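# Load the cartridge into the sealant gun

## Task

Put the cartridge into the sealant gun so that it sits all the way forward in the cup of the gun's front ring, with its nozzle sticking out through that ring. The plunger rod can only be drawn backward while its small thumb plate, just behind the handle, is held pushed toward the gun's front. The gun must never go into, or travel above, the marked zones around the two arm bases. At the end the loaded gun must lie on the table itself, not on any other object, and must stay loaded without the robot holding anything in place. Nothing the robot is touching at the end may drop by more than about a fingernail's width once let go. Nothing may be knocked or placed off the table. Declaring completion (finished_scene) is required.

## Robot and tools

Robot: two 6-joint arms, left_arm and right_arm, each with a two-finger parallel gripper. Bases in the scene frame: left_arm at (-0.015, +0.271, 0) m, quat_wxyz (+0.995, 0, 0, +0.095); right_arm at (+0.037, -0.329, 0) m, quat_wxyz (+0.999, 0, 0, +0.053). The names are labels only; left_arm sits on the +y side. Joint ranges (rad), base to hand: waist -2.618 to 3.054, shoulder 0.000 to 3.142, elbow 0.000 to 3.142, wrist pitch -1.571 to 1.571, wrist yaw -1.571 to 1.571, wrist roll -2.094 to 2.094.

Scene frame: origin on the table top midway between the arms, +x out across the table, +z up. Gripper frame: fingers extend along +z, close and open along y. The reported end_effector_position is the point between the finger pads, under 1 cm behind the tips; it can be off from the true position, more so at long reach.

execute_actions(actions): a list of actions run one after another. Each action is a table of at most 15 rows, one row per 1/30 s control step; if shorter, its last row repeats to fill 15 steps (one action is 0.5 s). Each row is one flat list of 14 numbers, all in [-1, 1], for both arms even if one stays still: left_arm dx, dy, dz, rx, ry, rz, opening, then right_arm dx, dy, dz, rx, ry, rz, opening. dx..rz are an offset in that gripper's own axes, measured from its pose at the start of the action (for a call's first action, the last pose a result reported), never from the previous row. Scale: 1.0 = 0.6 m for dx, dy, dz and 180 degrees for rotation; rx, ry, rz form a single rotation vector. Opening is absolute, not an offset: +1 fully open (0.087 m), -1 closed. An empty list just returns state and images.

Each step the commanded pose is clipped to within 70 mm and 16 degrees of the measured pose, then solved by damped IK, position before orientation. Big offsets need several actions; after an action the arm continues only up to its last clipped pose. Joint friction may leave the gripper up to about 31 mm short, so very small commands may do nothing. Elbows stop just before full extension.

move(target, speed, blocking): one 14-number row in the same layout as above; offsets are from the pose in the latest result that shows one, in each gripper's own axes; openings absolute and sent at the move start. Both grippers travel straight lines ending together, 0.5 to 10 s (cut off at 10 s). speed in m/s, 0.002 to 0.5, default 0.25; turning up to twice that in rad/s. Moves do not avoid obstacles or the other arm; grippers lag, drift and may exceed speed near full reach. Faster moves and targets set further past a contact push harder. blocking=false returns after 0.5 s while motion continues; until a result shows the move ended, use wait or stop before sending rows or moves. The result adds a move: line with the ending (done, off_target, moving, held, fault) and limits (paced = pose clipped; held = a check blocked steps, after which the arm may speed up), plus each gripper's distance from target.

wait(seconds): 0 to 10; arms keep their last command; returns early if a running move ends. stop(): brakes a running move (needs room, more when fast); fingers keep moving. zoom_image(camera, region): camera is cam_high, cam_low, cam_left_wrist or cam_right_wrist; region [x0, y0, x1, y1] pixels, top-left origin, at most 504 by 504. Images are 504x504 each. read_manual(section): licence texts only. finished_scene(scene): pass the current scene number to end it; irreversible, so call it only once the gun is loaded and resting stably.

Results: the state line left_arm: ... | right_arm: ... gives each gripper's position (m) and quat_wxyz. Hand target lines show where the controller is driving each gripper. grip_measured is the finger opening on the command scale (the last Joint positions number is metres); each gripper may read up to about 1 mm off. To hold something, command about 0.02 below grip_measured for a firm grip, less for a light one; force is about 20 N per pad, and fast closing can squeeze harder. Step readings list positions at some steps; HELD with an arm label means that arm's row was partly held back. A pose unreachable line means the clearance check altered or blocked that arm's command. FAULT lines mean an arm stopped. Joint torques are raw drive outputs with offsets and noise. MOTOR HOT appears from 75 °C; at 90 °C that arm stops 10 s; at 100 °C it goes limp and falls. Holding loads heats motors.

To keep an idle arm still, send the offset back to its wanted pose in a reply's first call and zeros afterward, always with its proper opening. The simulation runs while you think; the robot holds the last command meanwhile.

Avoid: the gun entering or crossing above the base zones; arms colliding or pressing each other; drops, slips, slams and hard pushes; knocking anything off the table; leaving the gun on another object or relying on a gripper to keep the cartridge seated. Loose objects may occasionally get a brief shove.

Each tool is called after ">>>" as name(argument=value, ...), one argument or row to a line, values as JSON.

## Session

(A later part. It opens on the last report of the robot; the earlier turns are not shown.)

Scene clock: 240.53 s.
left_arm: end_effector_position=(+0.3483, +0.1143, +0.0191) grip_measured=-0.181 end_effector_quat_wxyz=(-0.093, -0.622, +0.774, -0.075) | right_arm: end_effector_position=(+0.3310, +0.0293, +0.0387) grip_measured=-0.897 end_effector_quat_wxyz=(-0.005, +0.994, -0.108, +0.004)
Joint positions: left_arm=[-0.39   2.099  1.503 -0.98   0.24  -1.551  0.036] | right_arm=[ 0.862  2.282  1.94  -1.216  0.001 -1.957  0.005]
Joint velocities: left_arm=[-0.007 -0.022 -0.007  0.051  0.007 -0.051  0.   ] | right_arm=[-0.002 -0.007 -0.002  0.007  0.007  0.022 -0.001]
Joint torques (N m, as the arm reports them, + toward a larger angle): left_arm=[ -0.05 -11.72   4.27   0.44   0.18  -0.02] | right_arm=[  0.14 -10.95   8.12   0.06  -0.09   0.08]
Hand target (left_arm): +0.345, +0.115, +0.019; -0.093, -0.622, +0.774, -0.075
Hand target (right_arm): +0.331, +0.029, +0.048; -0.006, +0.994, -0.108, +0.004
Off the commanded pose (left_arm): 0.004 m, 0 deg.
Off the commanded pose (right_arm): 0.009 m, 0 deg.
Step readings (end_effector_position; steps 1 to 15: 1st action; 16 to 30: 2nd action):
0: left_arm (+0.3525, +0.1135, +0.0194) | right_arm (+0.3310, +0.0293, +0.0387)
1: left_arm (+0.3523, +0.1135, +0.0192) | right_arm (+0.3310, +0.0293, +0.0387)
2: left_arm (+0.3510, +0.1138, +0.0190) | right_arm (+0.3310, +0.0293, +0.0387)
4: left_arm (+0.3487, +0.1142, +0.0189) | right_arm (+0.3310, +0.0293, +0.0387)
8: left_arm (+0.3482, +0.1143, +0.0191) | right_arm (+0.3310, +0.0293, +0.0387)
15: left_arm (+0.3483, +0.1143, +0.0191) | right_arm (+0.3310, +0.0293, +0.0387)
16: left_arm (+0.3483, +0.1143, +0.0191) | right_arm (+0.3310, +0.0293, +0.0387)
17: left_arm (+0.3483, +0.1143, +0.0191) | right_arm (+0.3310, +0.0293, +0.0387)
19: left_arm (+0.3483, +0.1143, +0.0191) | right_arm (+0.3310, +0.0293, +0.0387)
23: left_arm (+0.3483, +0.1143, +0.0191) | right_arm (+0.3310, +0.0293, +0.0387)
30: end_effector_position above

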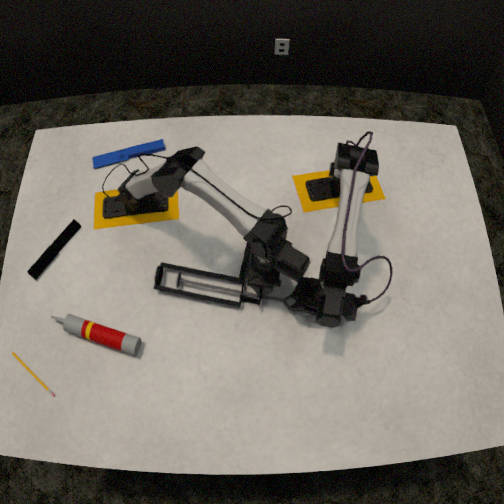

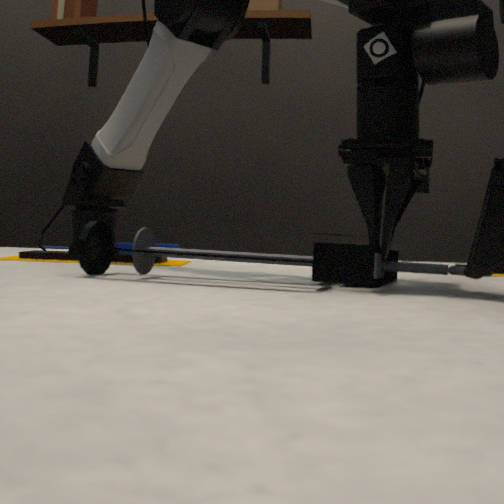

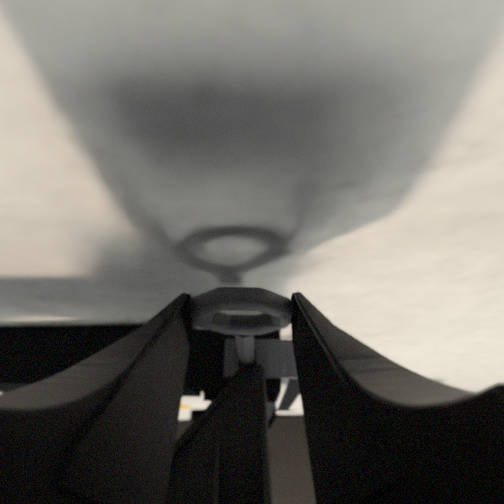

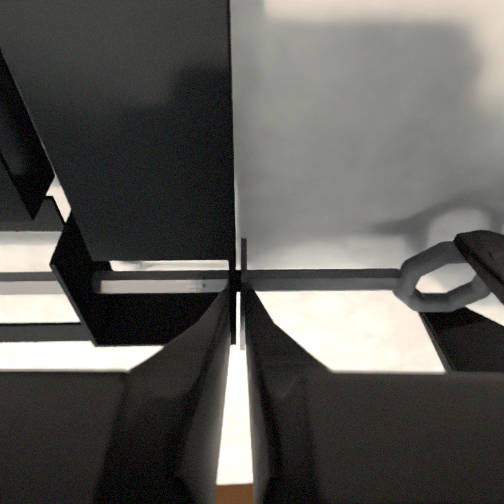

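>>> move(
  target=[-0.243,-0.001,-0.056,0,0,0,-0.22,0,0,-0.015,0,0,0,-0.92],
  speed=0.06,
)

Scene clock: 250.00 s.
left_arm: end_effector_position=(+0.3738, +0.2388, +0.0202) grip_measured=-0.181 end_effector_quat_wxyz=(-0.118, -0.620, +0.770, -0.093) | right_arm: end_effector_position=(+0.3354, +0.0459, +0.0397) grip_measured=-0.904 end_effector_quat_wxyz=(-0.038, +0.994, -0.103, +0.009)
Joint positions: left_arm=[-0.052  2.225  1.687 -1.144  0.282 -1.2    0.036] | right_arm=[ 0.866  2.282  1.94  -1.153 -0.02  -1.963  0.004]
Joint velocities: left_arm=[-0.002  0.002  0.017  0.051 -0.022 -0.022 -0.001] | right_arm=[-0.012 -0.007 -0.002  0.037 -0.022 -0.066 -0.001]
Joint torques (N m, as the arm reports them, + toward a larger angle): left_arm=[  1.89 -10.76   8.26   0.18  -0.39   0.15] | right_arm=[ -0.18 -11.1    8.12  -0.27   0.15   0.14]
Hand target (left_arm): +0.381, +0.258, +0.019; -0.095, -0.622, +0.773, -0.079
Hand target (right_arm): +0.331, +0.030, +0.048; -0.007, +0.994, -0.108, +0.005
Off the commanded pose (left_arm): 0.023 m, 4 deg.
Off the commanded pose (right_arm): 0.019 m, 4 deg.
move: off_target (left_arm, right_arm)

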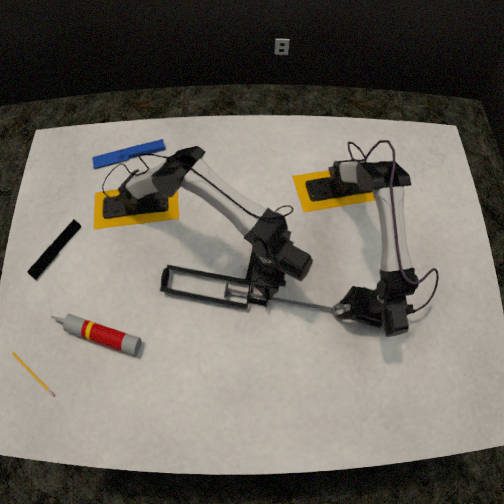

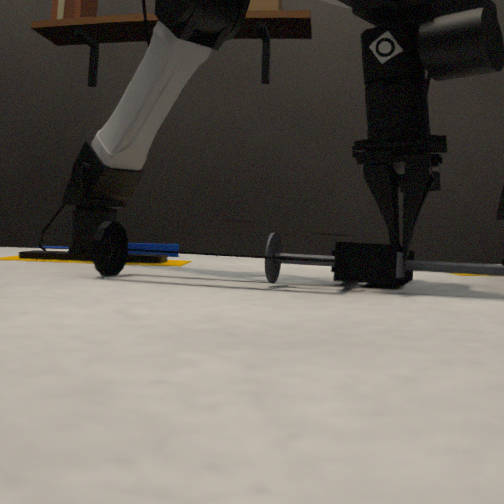

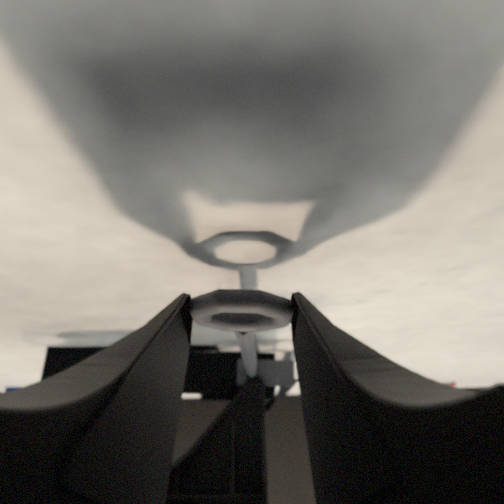

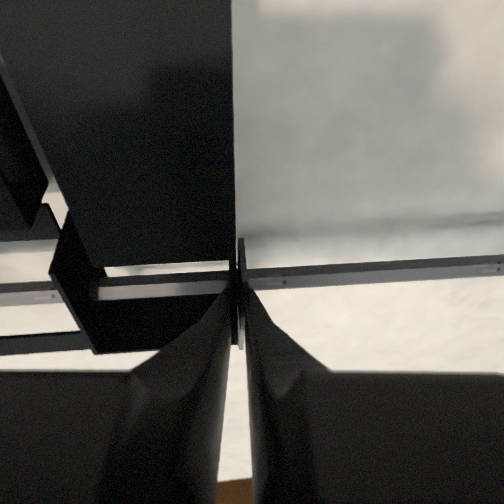

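>>> move(
  target=[-0.135,-0.004,-0.044,0,-0.035,0,-0.22,0,0.028,-0.015,-0.02,0,0,-0.93],
  speed=0.05,
)

>>> zoom_image(
  camera="cam_high",
  region=[40, 240, 290, 370],
)

Scene clock: 259.33 s.
left_arm: end_effector_position=(+0.3897, +0.2976, +0.0223) grip_measured=-0.181 end_effector_quat_wxyz=(-0.101, -0.620, +0.774, -0.080) | right_arm: end_effector_position=(+0.3396, +0.0529, +0.0409) grip_measured=-0.904 end_effector_quat_wxyz=(-0.052, +0.994, -0.098, +0.016)
Joint positions: left_arm=[ 0.061  2.321  1.874 -1.246  0.229 -1.084  0.036] | right_arm=[ 0.866  2.282  1.94  -1.121 -0.022 -1.973  0.004]
Joint velocities: left_arm=[-0.027 -0.017 -0.017  0.007 -0.007  0.007  0.001] | right_arm=[-0.002  0.002  0.007 -0.095 -0.081 -0.037 -0.002]
Joint torques (N m, as the arm reports them, + toward a larger angle): left_arm=[  2.06 -11.75   8.31   0.17  -0.55   0.12] | right_arm=[ -0.27 -11.56   7.3   -0.37   0.21   0.09]
Hand target (left_arm): +0.394, +0.321, +0.022; -0.076, -0.624, +0.775, -0.061
Hand target (right_arm): +0.332, +0.030, +0.048; -0.009, +0.995, -0.102, +0.007
Off the commanded pose (left_arm): 0.024 m, 4 deg.
Off the commanded pose (right_arm): 0.026 m, 5 deg.
move: off_target (left_arm, right_arm)

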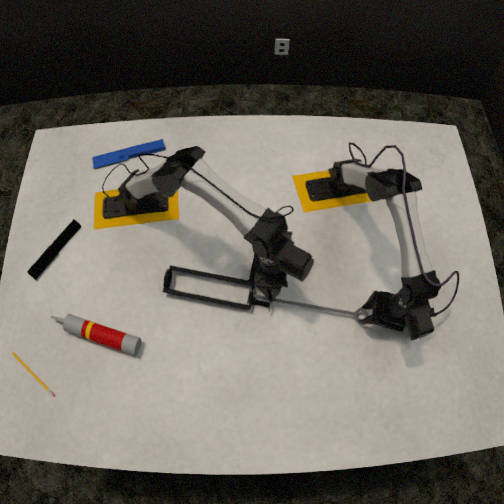

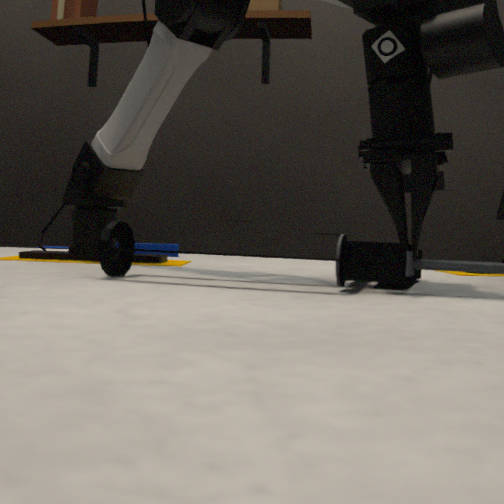

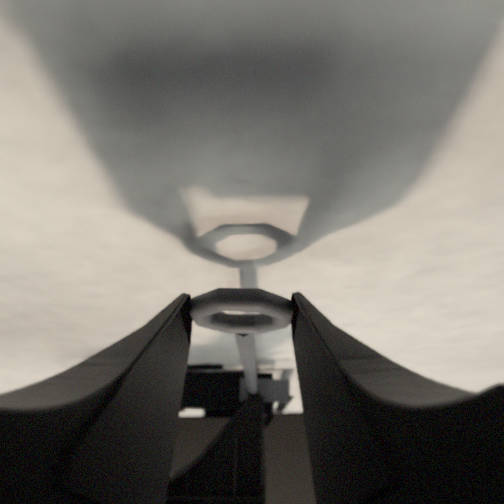

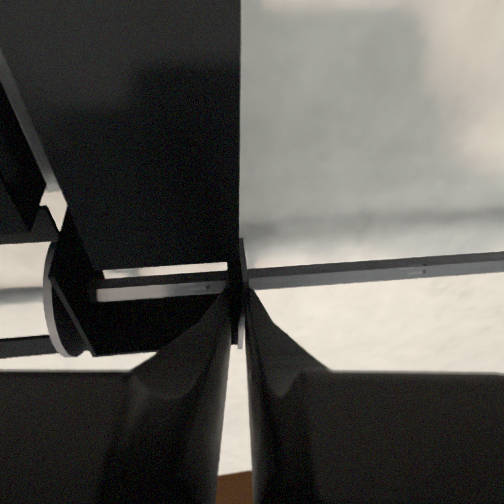

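Region (40, 240, 290, 370) of cam_high's 504x504 image, scaled by 2.016, with more detail than that image has; it fills the top 262 rows of this view, and the rest is white.

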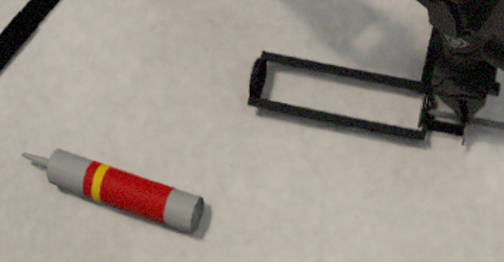

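>>> execute_actions(
  actions=[
    [[-0.05,0,-0.012,0,-0.025,0,-0.22,0,0.045,-0.01,-0.026,0,0,-0.93]],
    [[0,0,0,0,0,0,-0.22,0,0,0,0,0,0,-0.93],[0,0,0,0,0,0,-0.22,0,0,0,0,0,0,-0.93],[0,0,0,0,0,0,-0.22,0,0,0,0,0,0,-0.93],[0,0,0,0,0,0,-0.22,0,0,0,0,0,0,-0.93],[0,0,0,0,0,0,-0.22,0,0,0,0,0,0,-0.93],[0,0,0,0,0,0,-0.22,0,0,0,0,0,0,-0.88],[0,0,0,0,0,0,-0.22,0,0,0,0,0,0,-0.84],[0,0,0,0,0,0,-0.22,0,0,0,0,0,0,-0.8],[0,0,0,0,0,0,-0.22,0,0,0,0,0,0,-0.75],[0,0,0,0,0,0,-0.22,0,0,0,0,0,0,-0.7],[0,0,0,0,0,0,-0.22,0,0,0,0,0,0,-0.6],[0,0,0,0,0,0,-0.22,0,0,0,0,0,0,-0.5]],
  ],
)

>>> move(
  target=[0,0,0,0,0,0,-0.22,0,0,-0.13,0,0,0,-0.5],
  speed=0.15,
)

Scene clock: 290.47 s.
left_arm: end_effector_position=(+0.3937, +0.3022, +0.0226) grip_measured=-0.181 end_effector_quat_wxyz=(-0.095, -0.619, +0.775, -0.081) | right_arm: end_effector_position=(+0.3418, +0.0555, +0.0416) grip_measured=-0.501 end_effector_quat_wxyz=(-0.057, +0.994, -0.094, +0.021)
Joint positions: left_arm=[ 0.068  2.331  1.895 -1.246  0.224 -1.076  0.036] | right_arm=[ 0.866  2.282  1.94  -1.109 -0.019 -1.979  0.022]
Joint velocities: left_arm=[-0.002 -0.017 -0.007  0.022  0.007 -0.007 -0.   ] | right_arm=[ 0.002 -0.012 -0.027  0.022  0.007 -0.051  0.001]
Joint torques (N m, as the arm reports them, + toward a larger angle): left_arm=[ -0.03 -12.58   5.69   0.12   0.09  -0.01] | right_arm=[  0.19 -10.75   6.24   0.4   -0.09   0.08]
Hand target (left_arm): +0.392, +0.303, +0.022; -0.097, -0.619, +0.775, -0.077
Hand target (right_arm): +0.340, +0.053, +0.041; -0.052, +0.994, -0.094, +0.018
Off the commanded pose (left_arm): 0.002 m, 0 deg.
Off the commanded pose (right_arm): 0.003 m, 1 deg.
Step readings (end_effector_position; steps 1 to 15: 1st action; 16 to 30: 2nd action):
0: left_arm (+0.3896, +0.2976, +0.0224) | right_arm (+0.3396, +0.0529, +0.0409)
1: left_arm (+0.3898, +0.2980, +0.0225) | right_arm (+0.3397, +0.0531, +0.0409)
2: left_arm (+0.3904, +0.2988, +0.0227) | right_arm (+0.3399, +0.0530, +0.0409)
4: left_arm (+0.3916, +0.3007, +0.0225) | right_arm (+0.3402, +0.0530, +0.0410)
8: left_arm (+0.3920, +0.3029, +0.0225) | right_arm (+0.3403, +0.0530, +0.0411)
15: left_arm (+0.3920, +0.3029, +0.0225) | right_arm (+0.3403, +0.0530, +0.0411)
16: left_arm (+0.3922, +0.3024, +0.0227) | right_arm (+0.3406, +0.0535, +0.0412)
17: left_arm (+0.3924, +0.3022, +0.0227) | right_arm (+0.3406, +0.0535, +0.0412)
19: left_arm (+0.3925, +0.3022, +0.0227) | right_arm (+0.3406, +0.0535, +0.0412)
23: left_arm (+0.3931, +0.3022, +0.0227) | right_arm (+0.3411, +0.0545, +0.0413)
30: end_effector_position above

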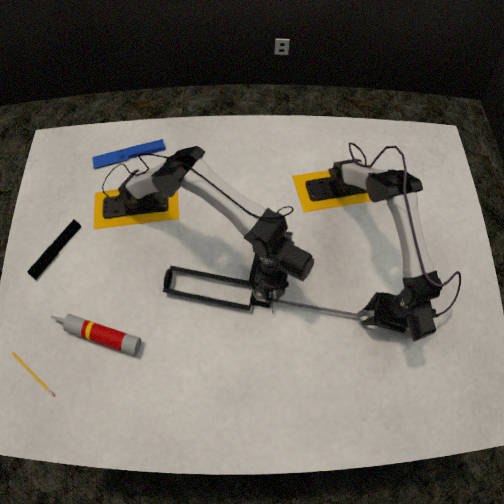

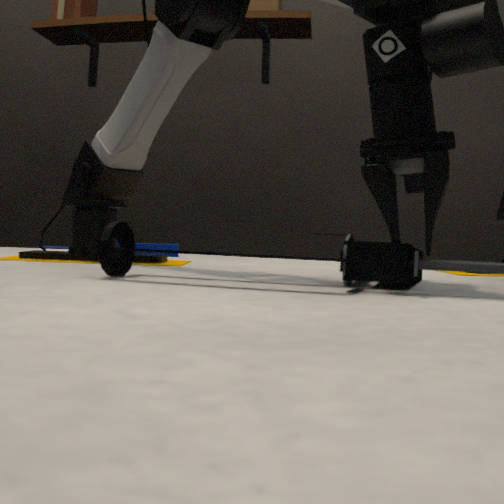

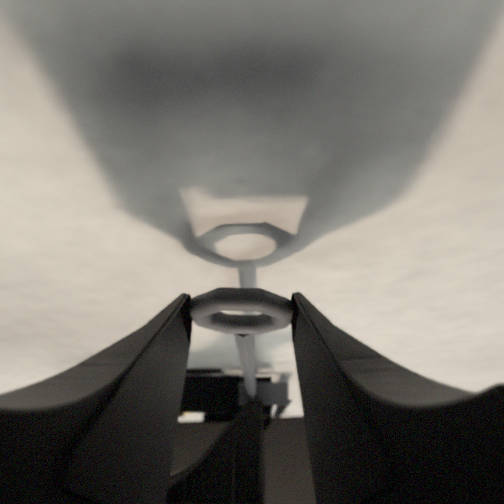

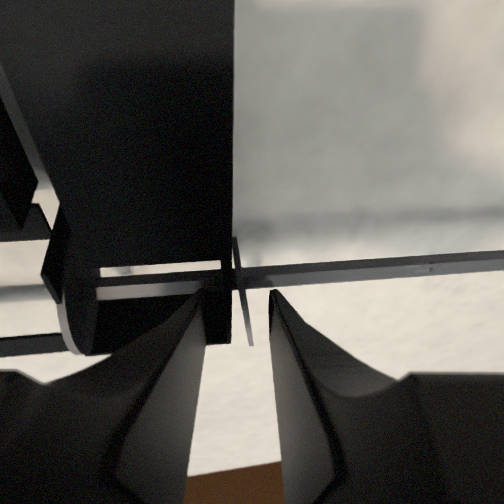

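Scene clock: 291.67 s.
left_arm: end_effector_position=(+0.3947, +0.3023, +0.0225) grip_measured=-0.181 end_effector_quat_wxyz=(-0.093, -0.619, +0.776, -0.082) | right_arm: end_effector_position=(+0.3349, +0.0454, +0.1068) grip_measured=-0.500 end_effector_quat_wxyz=(-0.046, +0.994, -0.094, +0.015)
Joint positions: left_arm=[ 0.068  2.331  1.895 -1.242  0.226 -1.076  0.036] | right_arm=[ 0.866  2.258  2.164 -1.382 -0.019 -1.979  0.022]
Joint velocities: left_arm=[-0.007 -0.007 -0.002  0.095 -0.095 -0.095 -0.   ] | right_arm=[-0.002  0.002  0.002 -0.051  0.007  0.095 -0.001]
Joint torques (N m, as the arm reports them, + toward a larger angle): left_arm=[ -0.11 -12.57   5.71   0.15   0.17  -0.03] | right_arm=[ -0.24 -11.17   8.29   0.36  -0.11   0.04]
Hand target (left_arm): +0.394, +0.302, +0.023; -0.095, -0.619, +0.775, -0.080
Hand target (right_arm): +0.338, +0.046, +0.119; -0.057, +0.994, -0.094, +0.021
Off the commanded pose (left_arm): 0.001 m, 0 deg.
Off the commanded pose (right_arm): 0.013 m, 1 deg.
move: off_target (right_arm)

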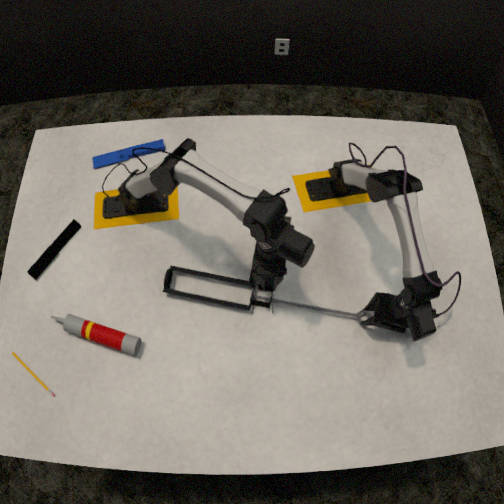

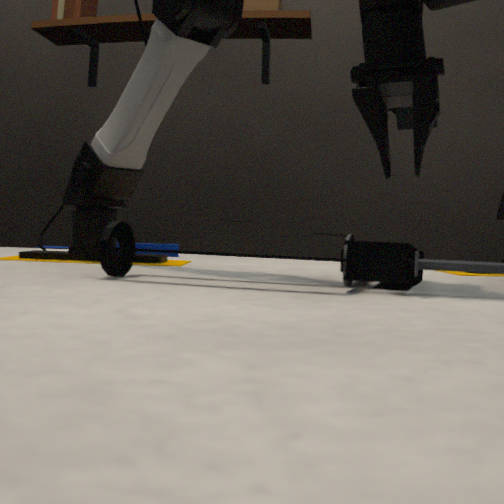

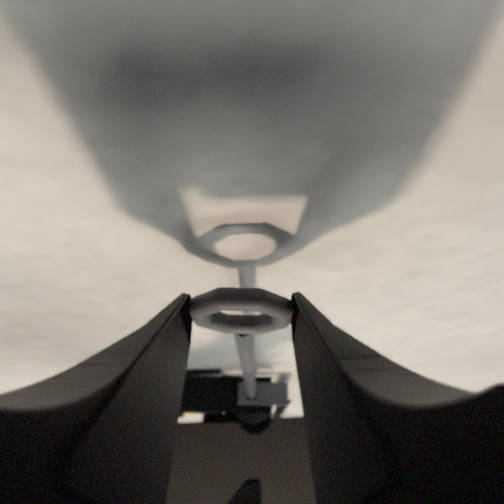

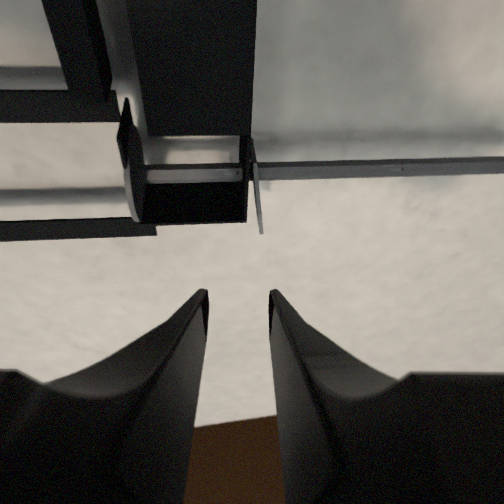

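>>> move(
  target=[0,0,0,0,0,0,-0.22,0.32,0.605,-0.068,-0.028,0.022,0.567,0.8],
  speed=0.35,
)

Scene clock: 304.67 s.
left_arm: end_effector_position=(+0.3948, +0.3023, +0.0225) grip_measured=-0.181 end_effector_quat_wxyz=(-0.093, -0.619, +0.776, -0.082) | right_arm: end_effector_position=(+0.4501, -0.3485, +0.1122) grip_measured=+0.800 end_effector_quat_wxyz=(-0.004, -0.555, +0.832, +0.005)
Joint positions: left_arm=[ 0.068  2.331  1.895 -1.242  0.226 -1.076  0.036] | right_arm=[-0.063  2.238  2.16  -1.504 -0.004 -1.133  0.079]
Joint velocities: left_arm=[-0.002 -0.002  0.012  0.066  0.051  0.022  0.001] | right_arm=[-0.017 -0.007 -0.002 -0.022 -0.037 -0.022  0.001]
Joint torques (N m, as the arm reports them, + toward a larger angle): left_arm=[ -0.11 -12.61   5.78   0.19   0.21  -0.03] | right_arm=[ 0.29 -9.3   8.15  0.28 -0.04  0.15]
Hand target (left_arm): +0.395, +0.302, +0.023; -0.093, -0.619, +0.776, -0.082
Hand target (right_arm): +0.453, -0.348, +0.113; -0.004, -0.552, +0.834, +0.002
Off the commanded pose (left_arm): 0.000 m, 0 deg.
Off the commanded pose (right_arm): 0.006 m, 1 deg.
move: done

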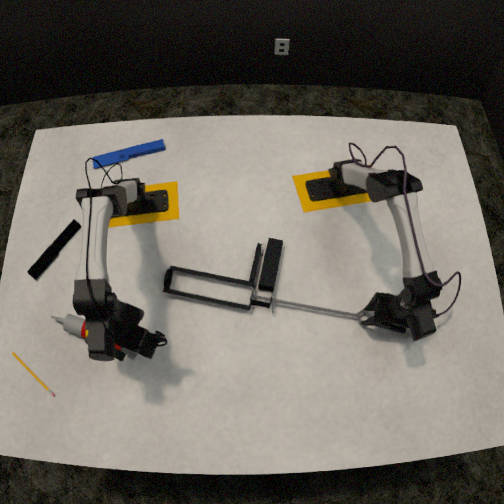

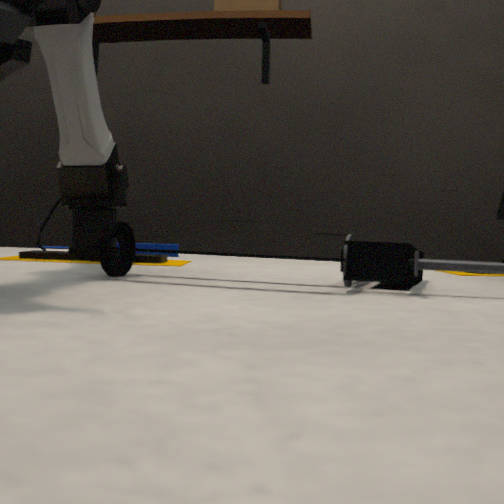

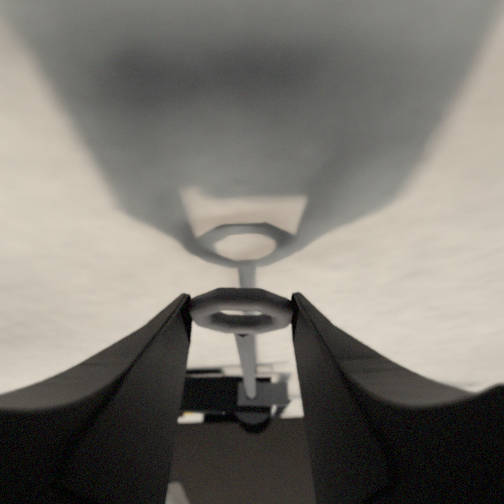

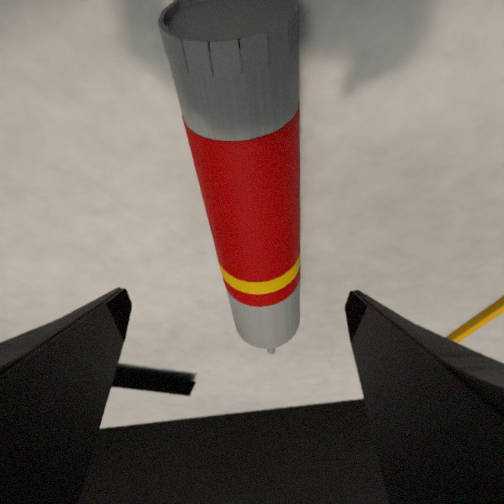

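>>> move(
  target=[0,0,0,0,0,0,-0.22,0.058,-0.009,0.137,0,0,-0.028,0.8],
  speed=0.12,
)

Scene clock: 319.13 s.
left_arm: end_effector_position=(+0.3948, +0.3023, +0.0225) grip_measured=-0.181 end_effector_quat_wxyz=(-0.093, -0.619, +0.776, -0.082) | right_arm: end_effector_position=(+0.4411, -0.3786, +0.0240) grip_measured=+0.800 end_effector_quat_wxyz=(-0.012, -0.590, +0.807, +0.012)
Joint positions: left_arm=[ 0.068  2.331  1.895 -1.242  0.226 -1.076  0.036] | right_arm=[-0.131  2.214  1.767 -1.158 -0.004 -1.288  0.079]
Joint velocities: left_arm=[-0.007 -0.002 -0.007 -0.051  0.007 -0.066 -0.001] | right_arm=[-0.017 -0.007 -0.012  0.007  0.037 -0.051 -0.001]
Joint torques (N m, as the arm reports them, + toward a larger angle): left_arm=[ -0.1  -12.53   5.75   0.2    0.2   -0.03] | right_arm=[ -0.38 -12.07   4.21   0.4   -0.08  -0.02]
Hand target (left_arm): +0.395, +0.302, +0.023; -0.093, -0.619, +0.776, -0.082
Hand target (right_arm): +0.440, -0.381, +0.030; -0.004, -0.591, +0.807, +0.005
Off the commanded pose (left_arm): 0.000 m, 0 deg.
Off the commanded pose (right_arm): 0.007 m, 1 deg.
move: done

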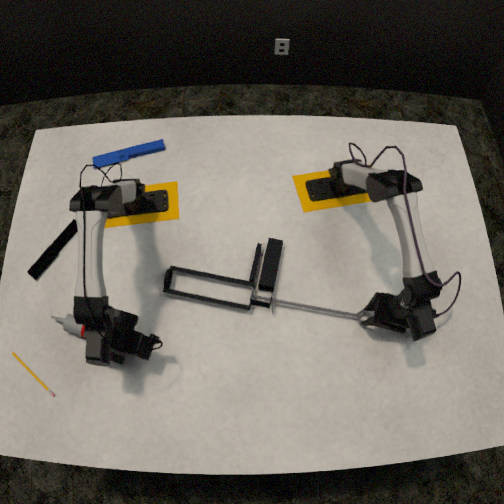

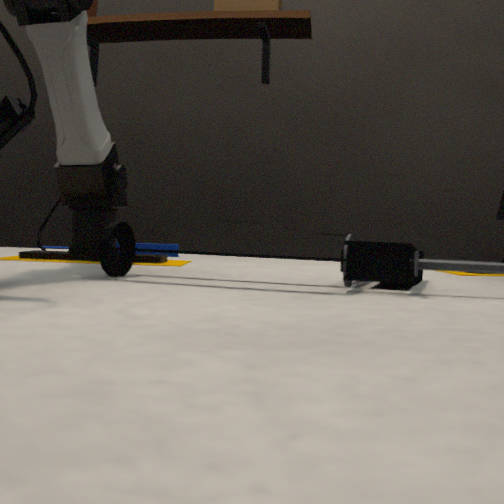

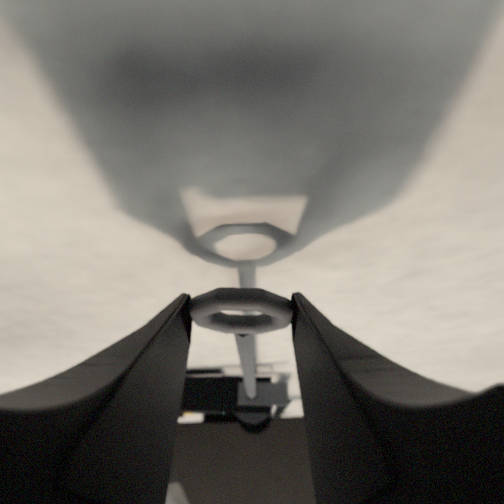

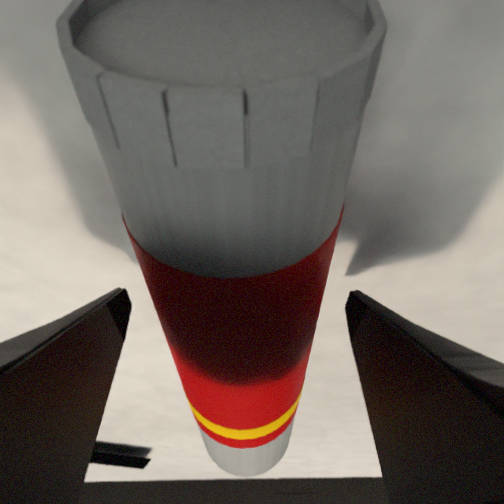

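Too low; raise ~8 mm.

>>> move(
  target=[0,0,0,0,0,0,-0.22,0,0,-0.03,0,0,0,0.45],
  speed=0.04,
)

Scene clock: 325.80 s.
left_arm: end_effector_position=(+0.3948, +0.3023, +0.0225) grip_measured=-0.181 end_effector_quat_wxyz=(-0.093, -0.619, +0.776, -0.082) | right_arm: end_effector_position=(+0.4362, -0.3785, +0.0309) grip_measured=+0.450 end_effector_quat_wxyz=(-0.022, -0.590, +0.807, +0.019)
Joint positions: left_arm=[ 0.068  2.331  1.895 -1.242  0.226 -1.076  0.036] | right_arm=[-0.131  2.214  1.793 -1.208 -0.004 -1.289  0.063]
Joint velocities: left_arm=[ 0.002  0.012 -0.012 -0.081 -0.037  0.007  0.   ] | right_arm=[ 0.002  0.002 -0.012 -0.007  0.037 -0.066 -0.002]
Joint torques (N m, as the arm reports them, + toward a larger angle): left_arm=[ -0.04 -12.58   5.76   0.21   0.19  -0.01] | right_arm=[  0.13 -10.97   8.04   0.2   -0.09   0.06]
Hand target (left_arm): +0.395, +0.302, +0.023; -0.093, -0.619, +0.776, -0.082
Hand target (right_arm): +0.441, -0.379, +0.042; -0.012, -0.590, +0.807, +0.012
Off the commanded pose (left_arm): 0.000 m, 0 deg.
Off the commanded pose (right_arm): 0.012 m, 1 deg.
move: off_target (right_arm)

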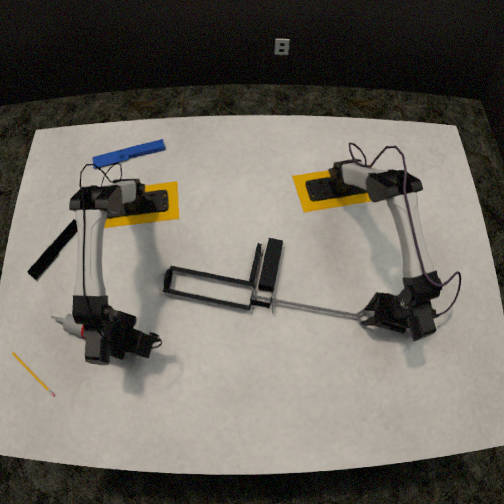

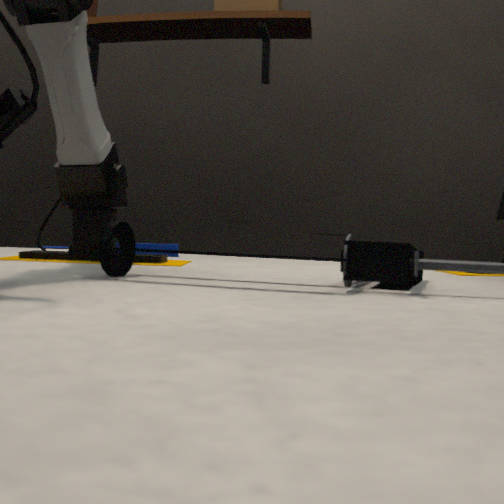

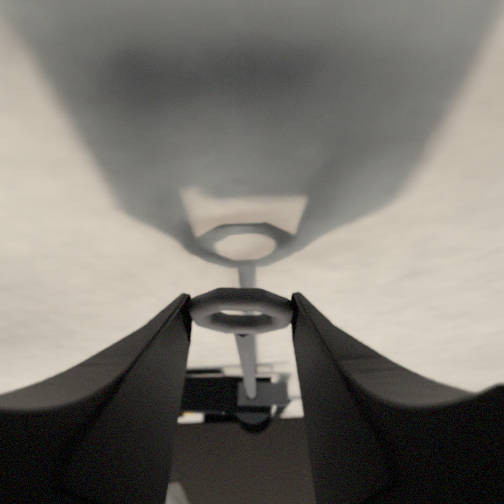

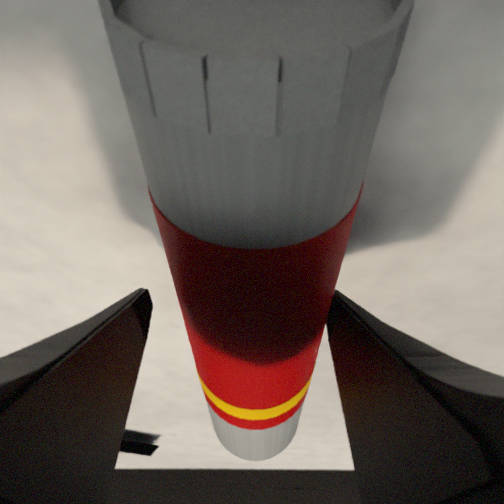

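>>> execute_actions(
  actions=[
    [[0,0,0,0,0,0,-0.22,0,-0.013,0,0.012,-0.004,0,0.45]],
    [[0,0,0,0,0,0,-0.22,0,0,0,0,0,0,0.4],[0,0,0,0,0,0,-0.22,0,0,0,0,0,0,0.36],[0,0,0,0,0,0,-0.22,0,0,0,0,0,0,0.32],[0,0,0,0,0,0,-0.22,0,0,0,0,0,0,0.28],[0,0,0,0,0,0,-0.22,0,0,0,0,0,0,0.25],[0,0,0,0,0,0,-0.22,0,0,0,0,0,0,0.22],[0,0,0,0,0,0,-0.22,0,0,0,0,0,0,0.19],[0,0,0,0,0,0,-0.22,0,0,0,0,0,0,0.16],[0,0,0,0,0,0,-0.22,0,0,0,0,0,0,0.13],[0,0,0,0,0,0,-0.22,0,0,0,0,0,0,0.1],[0,0,0,0,0,0,-0.22,0,0,0,0,0,0,0.07],[0,0,0,0,0,0,-0.22,0,0,0,0,0,0,0.04]],
  ],
)

>>> zoom_image(
  camera="cam_low",
  region=[60, 200, 220, 300],
)

>>> zoom_image(
  camera="cam_high",
  region=[150, 250, 290, 320],
)

Scene clock: 337.23 s.
left_arm: end_effector_position=(+0.3948, +0.3023, +0.0225) grip_measured=-0.181 end_effector_quat_wxyz=(-0.093, -0.619, +0.776, -0.082) | right_arm: end_effector_position=(+0.4432, -0.3786, +0.0303) grip_measured=+0.107 end_effector_quat_wxyz=(-0.011, -0.591, +0.807, +0.011)
Joint positions: left_arm=[ 0.068  2.331  1.895 -1.242  0.226 -1.076  0.036] | right_arm=[-0.131  2.214  1.793 -1.18  -0.004 -1.289  0.048]
Joint velocities: left_arm=[-0.012 -0.012 -0.017 -0.051  0.051 -0.037 -0.   ] | right_arm=[ 0.007  0.002 -0.012  0.022 -0.022 -0.051  0.   ]
Joint torques (N m, as the arm reports them, + toward a larger angle): left_arm=[ -0.04 -12.57   5.71   0.2    0.2   -0.04] | right_arm=[  0.2  -10.14   5.97   0.3   -0.09   0.07]
Hand target (left_arm): +0.395, +0.302, +0.023; -0.093, -0.619, +0.776, -0.082
Hand target (right_arm): +0.444, -0.379, +0.030; -0.010, -0.591, +0.807, +0.010
Off the commanded pose (left_arm): 0.000 m, 0 deg.
Off the commanded pose (right_arm): 0.000 m, 0 deg.
Step readings (end_effector_position; steps 1 to 15: 1st action; 16 to 30: 2nd action):
0: left_arm (+0.3948, +0.3023, +0.0225) | right_arm (+0.4353, -0.3785, +0.0310)
1: left_arm (+0.3948, +0.3023, +0.0225) | right_arm (+0.4359, -0.3785, +0.0309)
2: left_arm (+0.3948, +0.3023, +0.0225) | right_arm (+0.4372, -0.3785, +0.0308)
4: left_arm (+0.3948, +0.3023, +0.0225) | right_arm (+0.4398, -0.3786, +0.0306)
8: left_arm (+0.3948, +0.3023, +0.0225) | right_arm (+0.4424, -0.3786, +0.0303)
15: left_arm (+0.3948, +0.3023, +0.0225) | right_arm (+0.4436, -0.3787, +0.0302)
16: left_arm (+0.3948, +0.3023, +0.0225) | right_arm (+0.4436, -0.3787, +0.0302)
17: left_arm (+0.3948, +0.3023, +0.0225) | right_arm (+0.4436, -0.3787, +0.0302)
19: left_arm (+0.3948, +0.3023, +0.0225) | right_arm (+0.4436, -0.3787, +0.0302)
23: left_arm (+0.3948, +0.3023, +0.0225) | right_arm (+0.4435, -0.3787, +0.0303)
30: end_effector_position above

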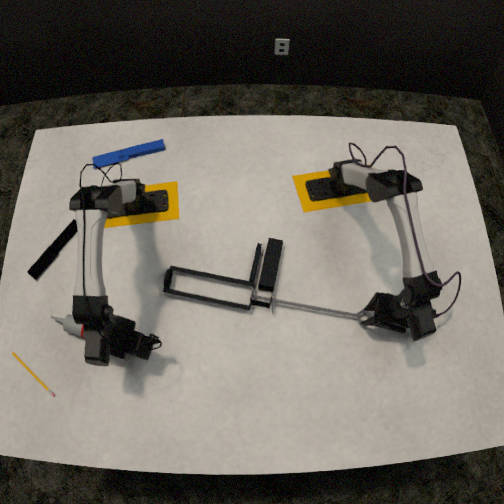

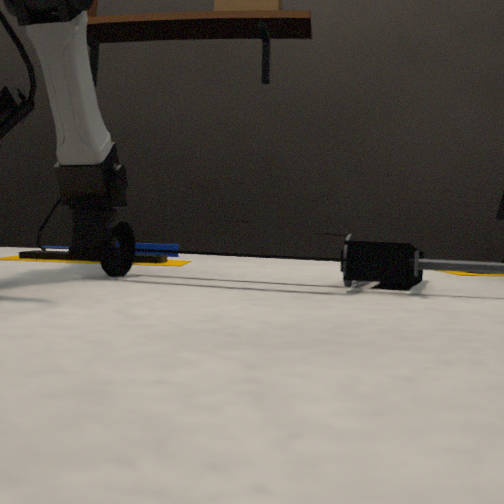

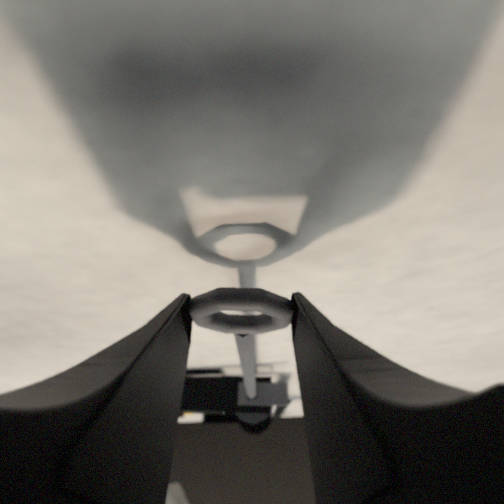

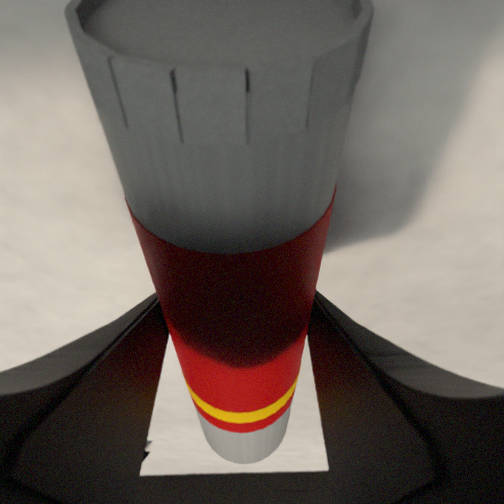

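Region (60, 200, 220, 300) of cam_low's 504x504 image, scaled by 3.150, with more detail than that image has; it fills the top 315 rows of this view, and the rest is white.

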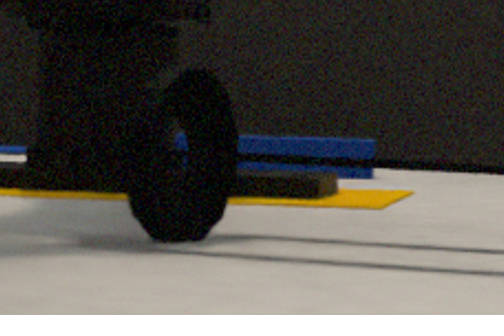

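Region (150, 250, 290, 320) of cam_high's 504x504 image, scaled by 3.600, with more detail than that image has.

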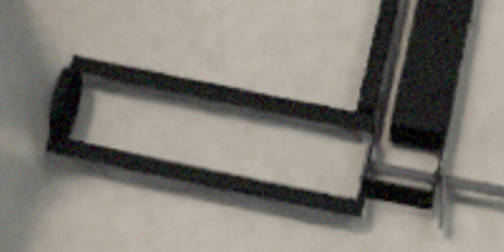

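>>> move(
  target=[0,0,0,0,0,0,-0.22,0,0,-0.17,0.008,-0.045,0,0.07],
  speed=0.12,
)

Scene clock: 354.73 s.
left_arm: end_effector_position=(+0.3948, +0.3023, +0.0225) grip_measured=-0.181 end_effector_quat_wxyz=(-0.093, -0.619, +0.776, -0.082) | right_arm: end_effector_position=(+0.4423, -0.3775, +0.1116) grip_measured=+0.107 end_effector_quat_wxyz=(+0.034, -0.588, +0.807, +0.056)
Joint positions: left_arm=[ 0.068  2.331  1.895 -1.242  0.226 -1.076  0.036] | right_arm=[-0.181  2.19   2.093 -1.495 -0.129 -1.336  0.048]
Joint velocities: left_arm=[ 0.002 -0.012 -0.012 -0.022 -0.007  0.066 -0.   ] | right_arm=[-0.012  0.002 -0.007 -0.022  0.007  0.022 -0.001]
Joint torques (N m, as the arm reports them, + toward a larger angle): left_arm=[ -0.06 -12.57   5.76   0.2    0.2   -0.04] | right_arm=[ -0.41 -11.74   9.1    0.17  -0.23  -0.01]
Hand target (left_arm): +0.395, +0.302, +0.023; -0.093, -0.619, +0.776, -0.082
Hand target (right_arm): +0.446, -0.380, +0.131; +0.054, -0.588, +0.806, +0.042
Off the commanded pose (left_arm): 0.000 m, 0 deg.
Off the commanded pose (right_arm): 0.021 m, 3 deg.
move: off_target (right_arm)

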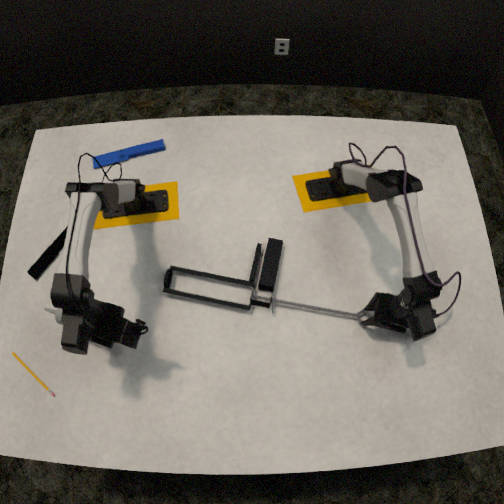

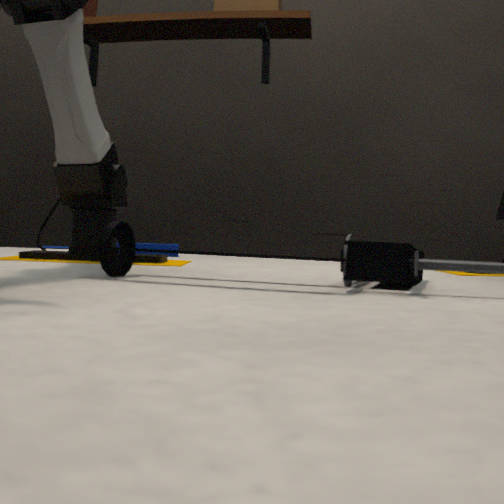

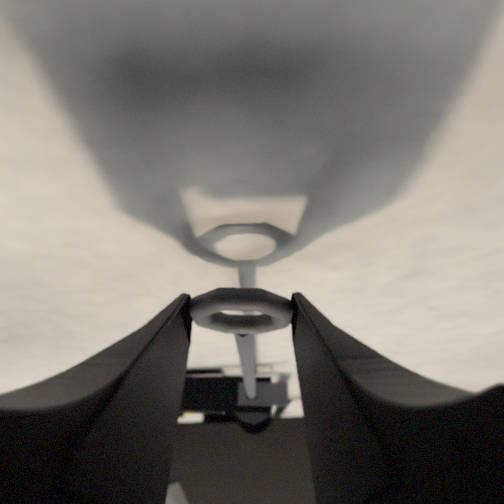

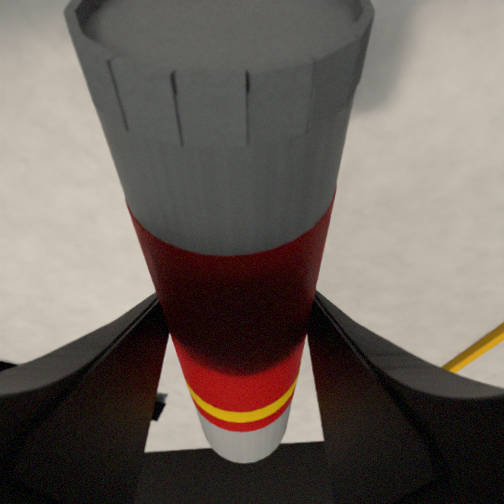

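>>> move(
  target=[0,0,0,0,0,0,-0.22,-0.475,0.372,0.009,0.0104,-0.044,-0.0306,0.07],
  speed=0.2,
)

Scene clock: 369.77 s.
left_arm: end_effector_position=(+0.3948, +0.3023, +0.0225) grip_measured=-0.181 end_effector_quat_wxyz=(-0.093, -0.619, +0.776, -0.082) | right_arm: end_effector_position=(+0.3109, -0.0455, +0.1390) grip_measured=+0.107 end_effector_quat_wxyz=(+0.081, -0.625, +0.772, +0.080)
Joint positions: left_arm=[ 0.068  2.331  1.895 -1.242  0.226 -1.076  0.036] | right_arm=[ 0.69   2.022  1.945 -1.313 -0.141 -0.553  0.048]
Joint velocities: left_arm=[ 0.007  0.002 -0.012  0.037 -0.022 -0.051 -0.001] | right_arm=[-0.007  0.002 -0.012  0.095 -0.066  0.037 -0.002]
Joint torques (N m, as the arm reports them, + toward a larger angle): left_arm=[ -0.08 -12.58   5.77   0.21   0.2   -0.05] | right_arm=[-0.2  -9.66  9.69  0.65 -0.04  0.14]
Hand target (left_arm): +0.395, +0.302, +0.023; -0.093, -0.619, +0.776, -0.082
Hand target (right_arm): +0.318, -0.042, +0.153; +0.105, -0.619, +0.774, +0.079
Off the commanded pose (left_arm): 0.000 m, 0 deg.
Off the commanded pose (right_arm): 0.015 m, 2 deg.
move: off_target (right_arm)

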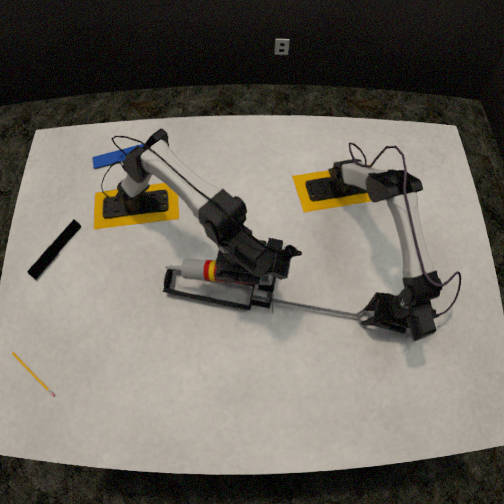

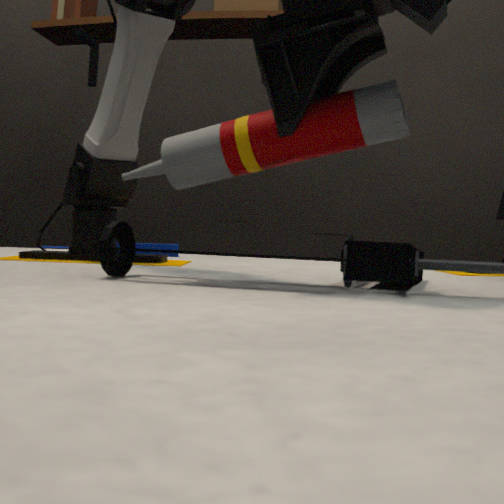

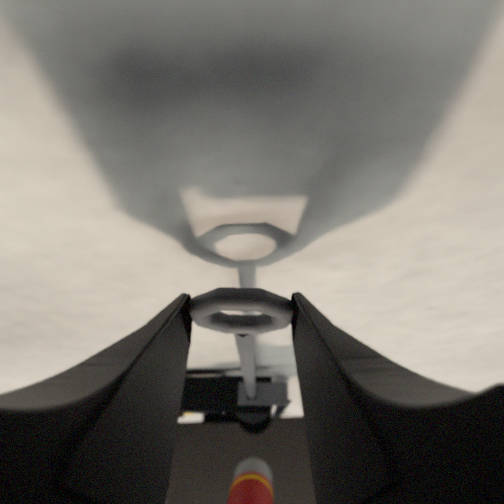

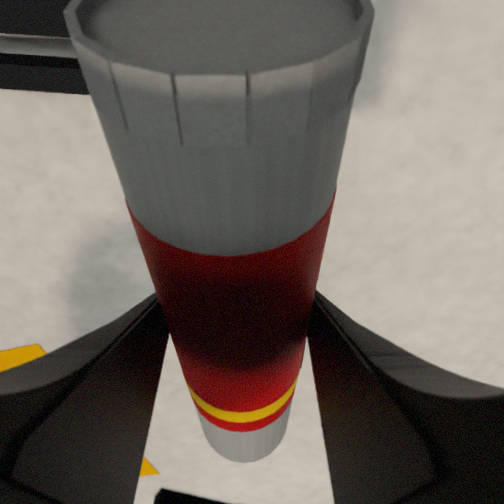

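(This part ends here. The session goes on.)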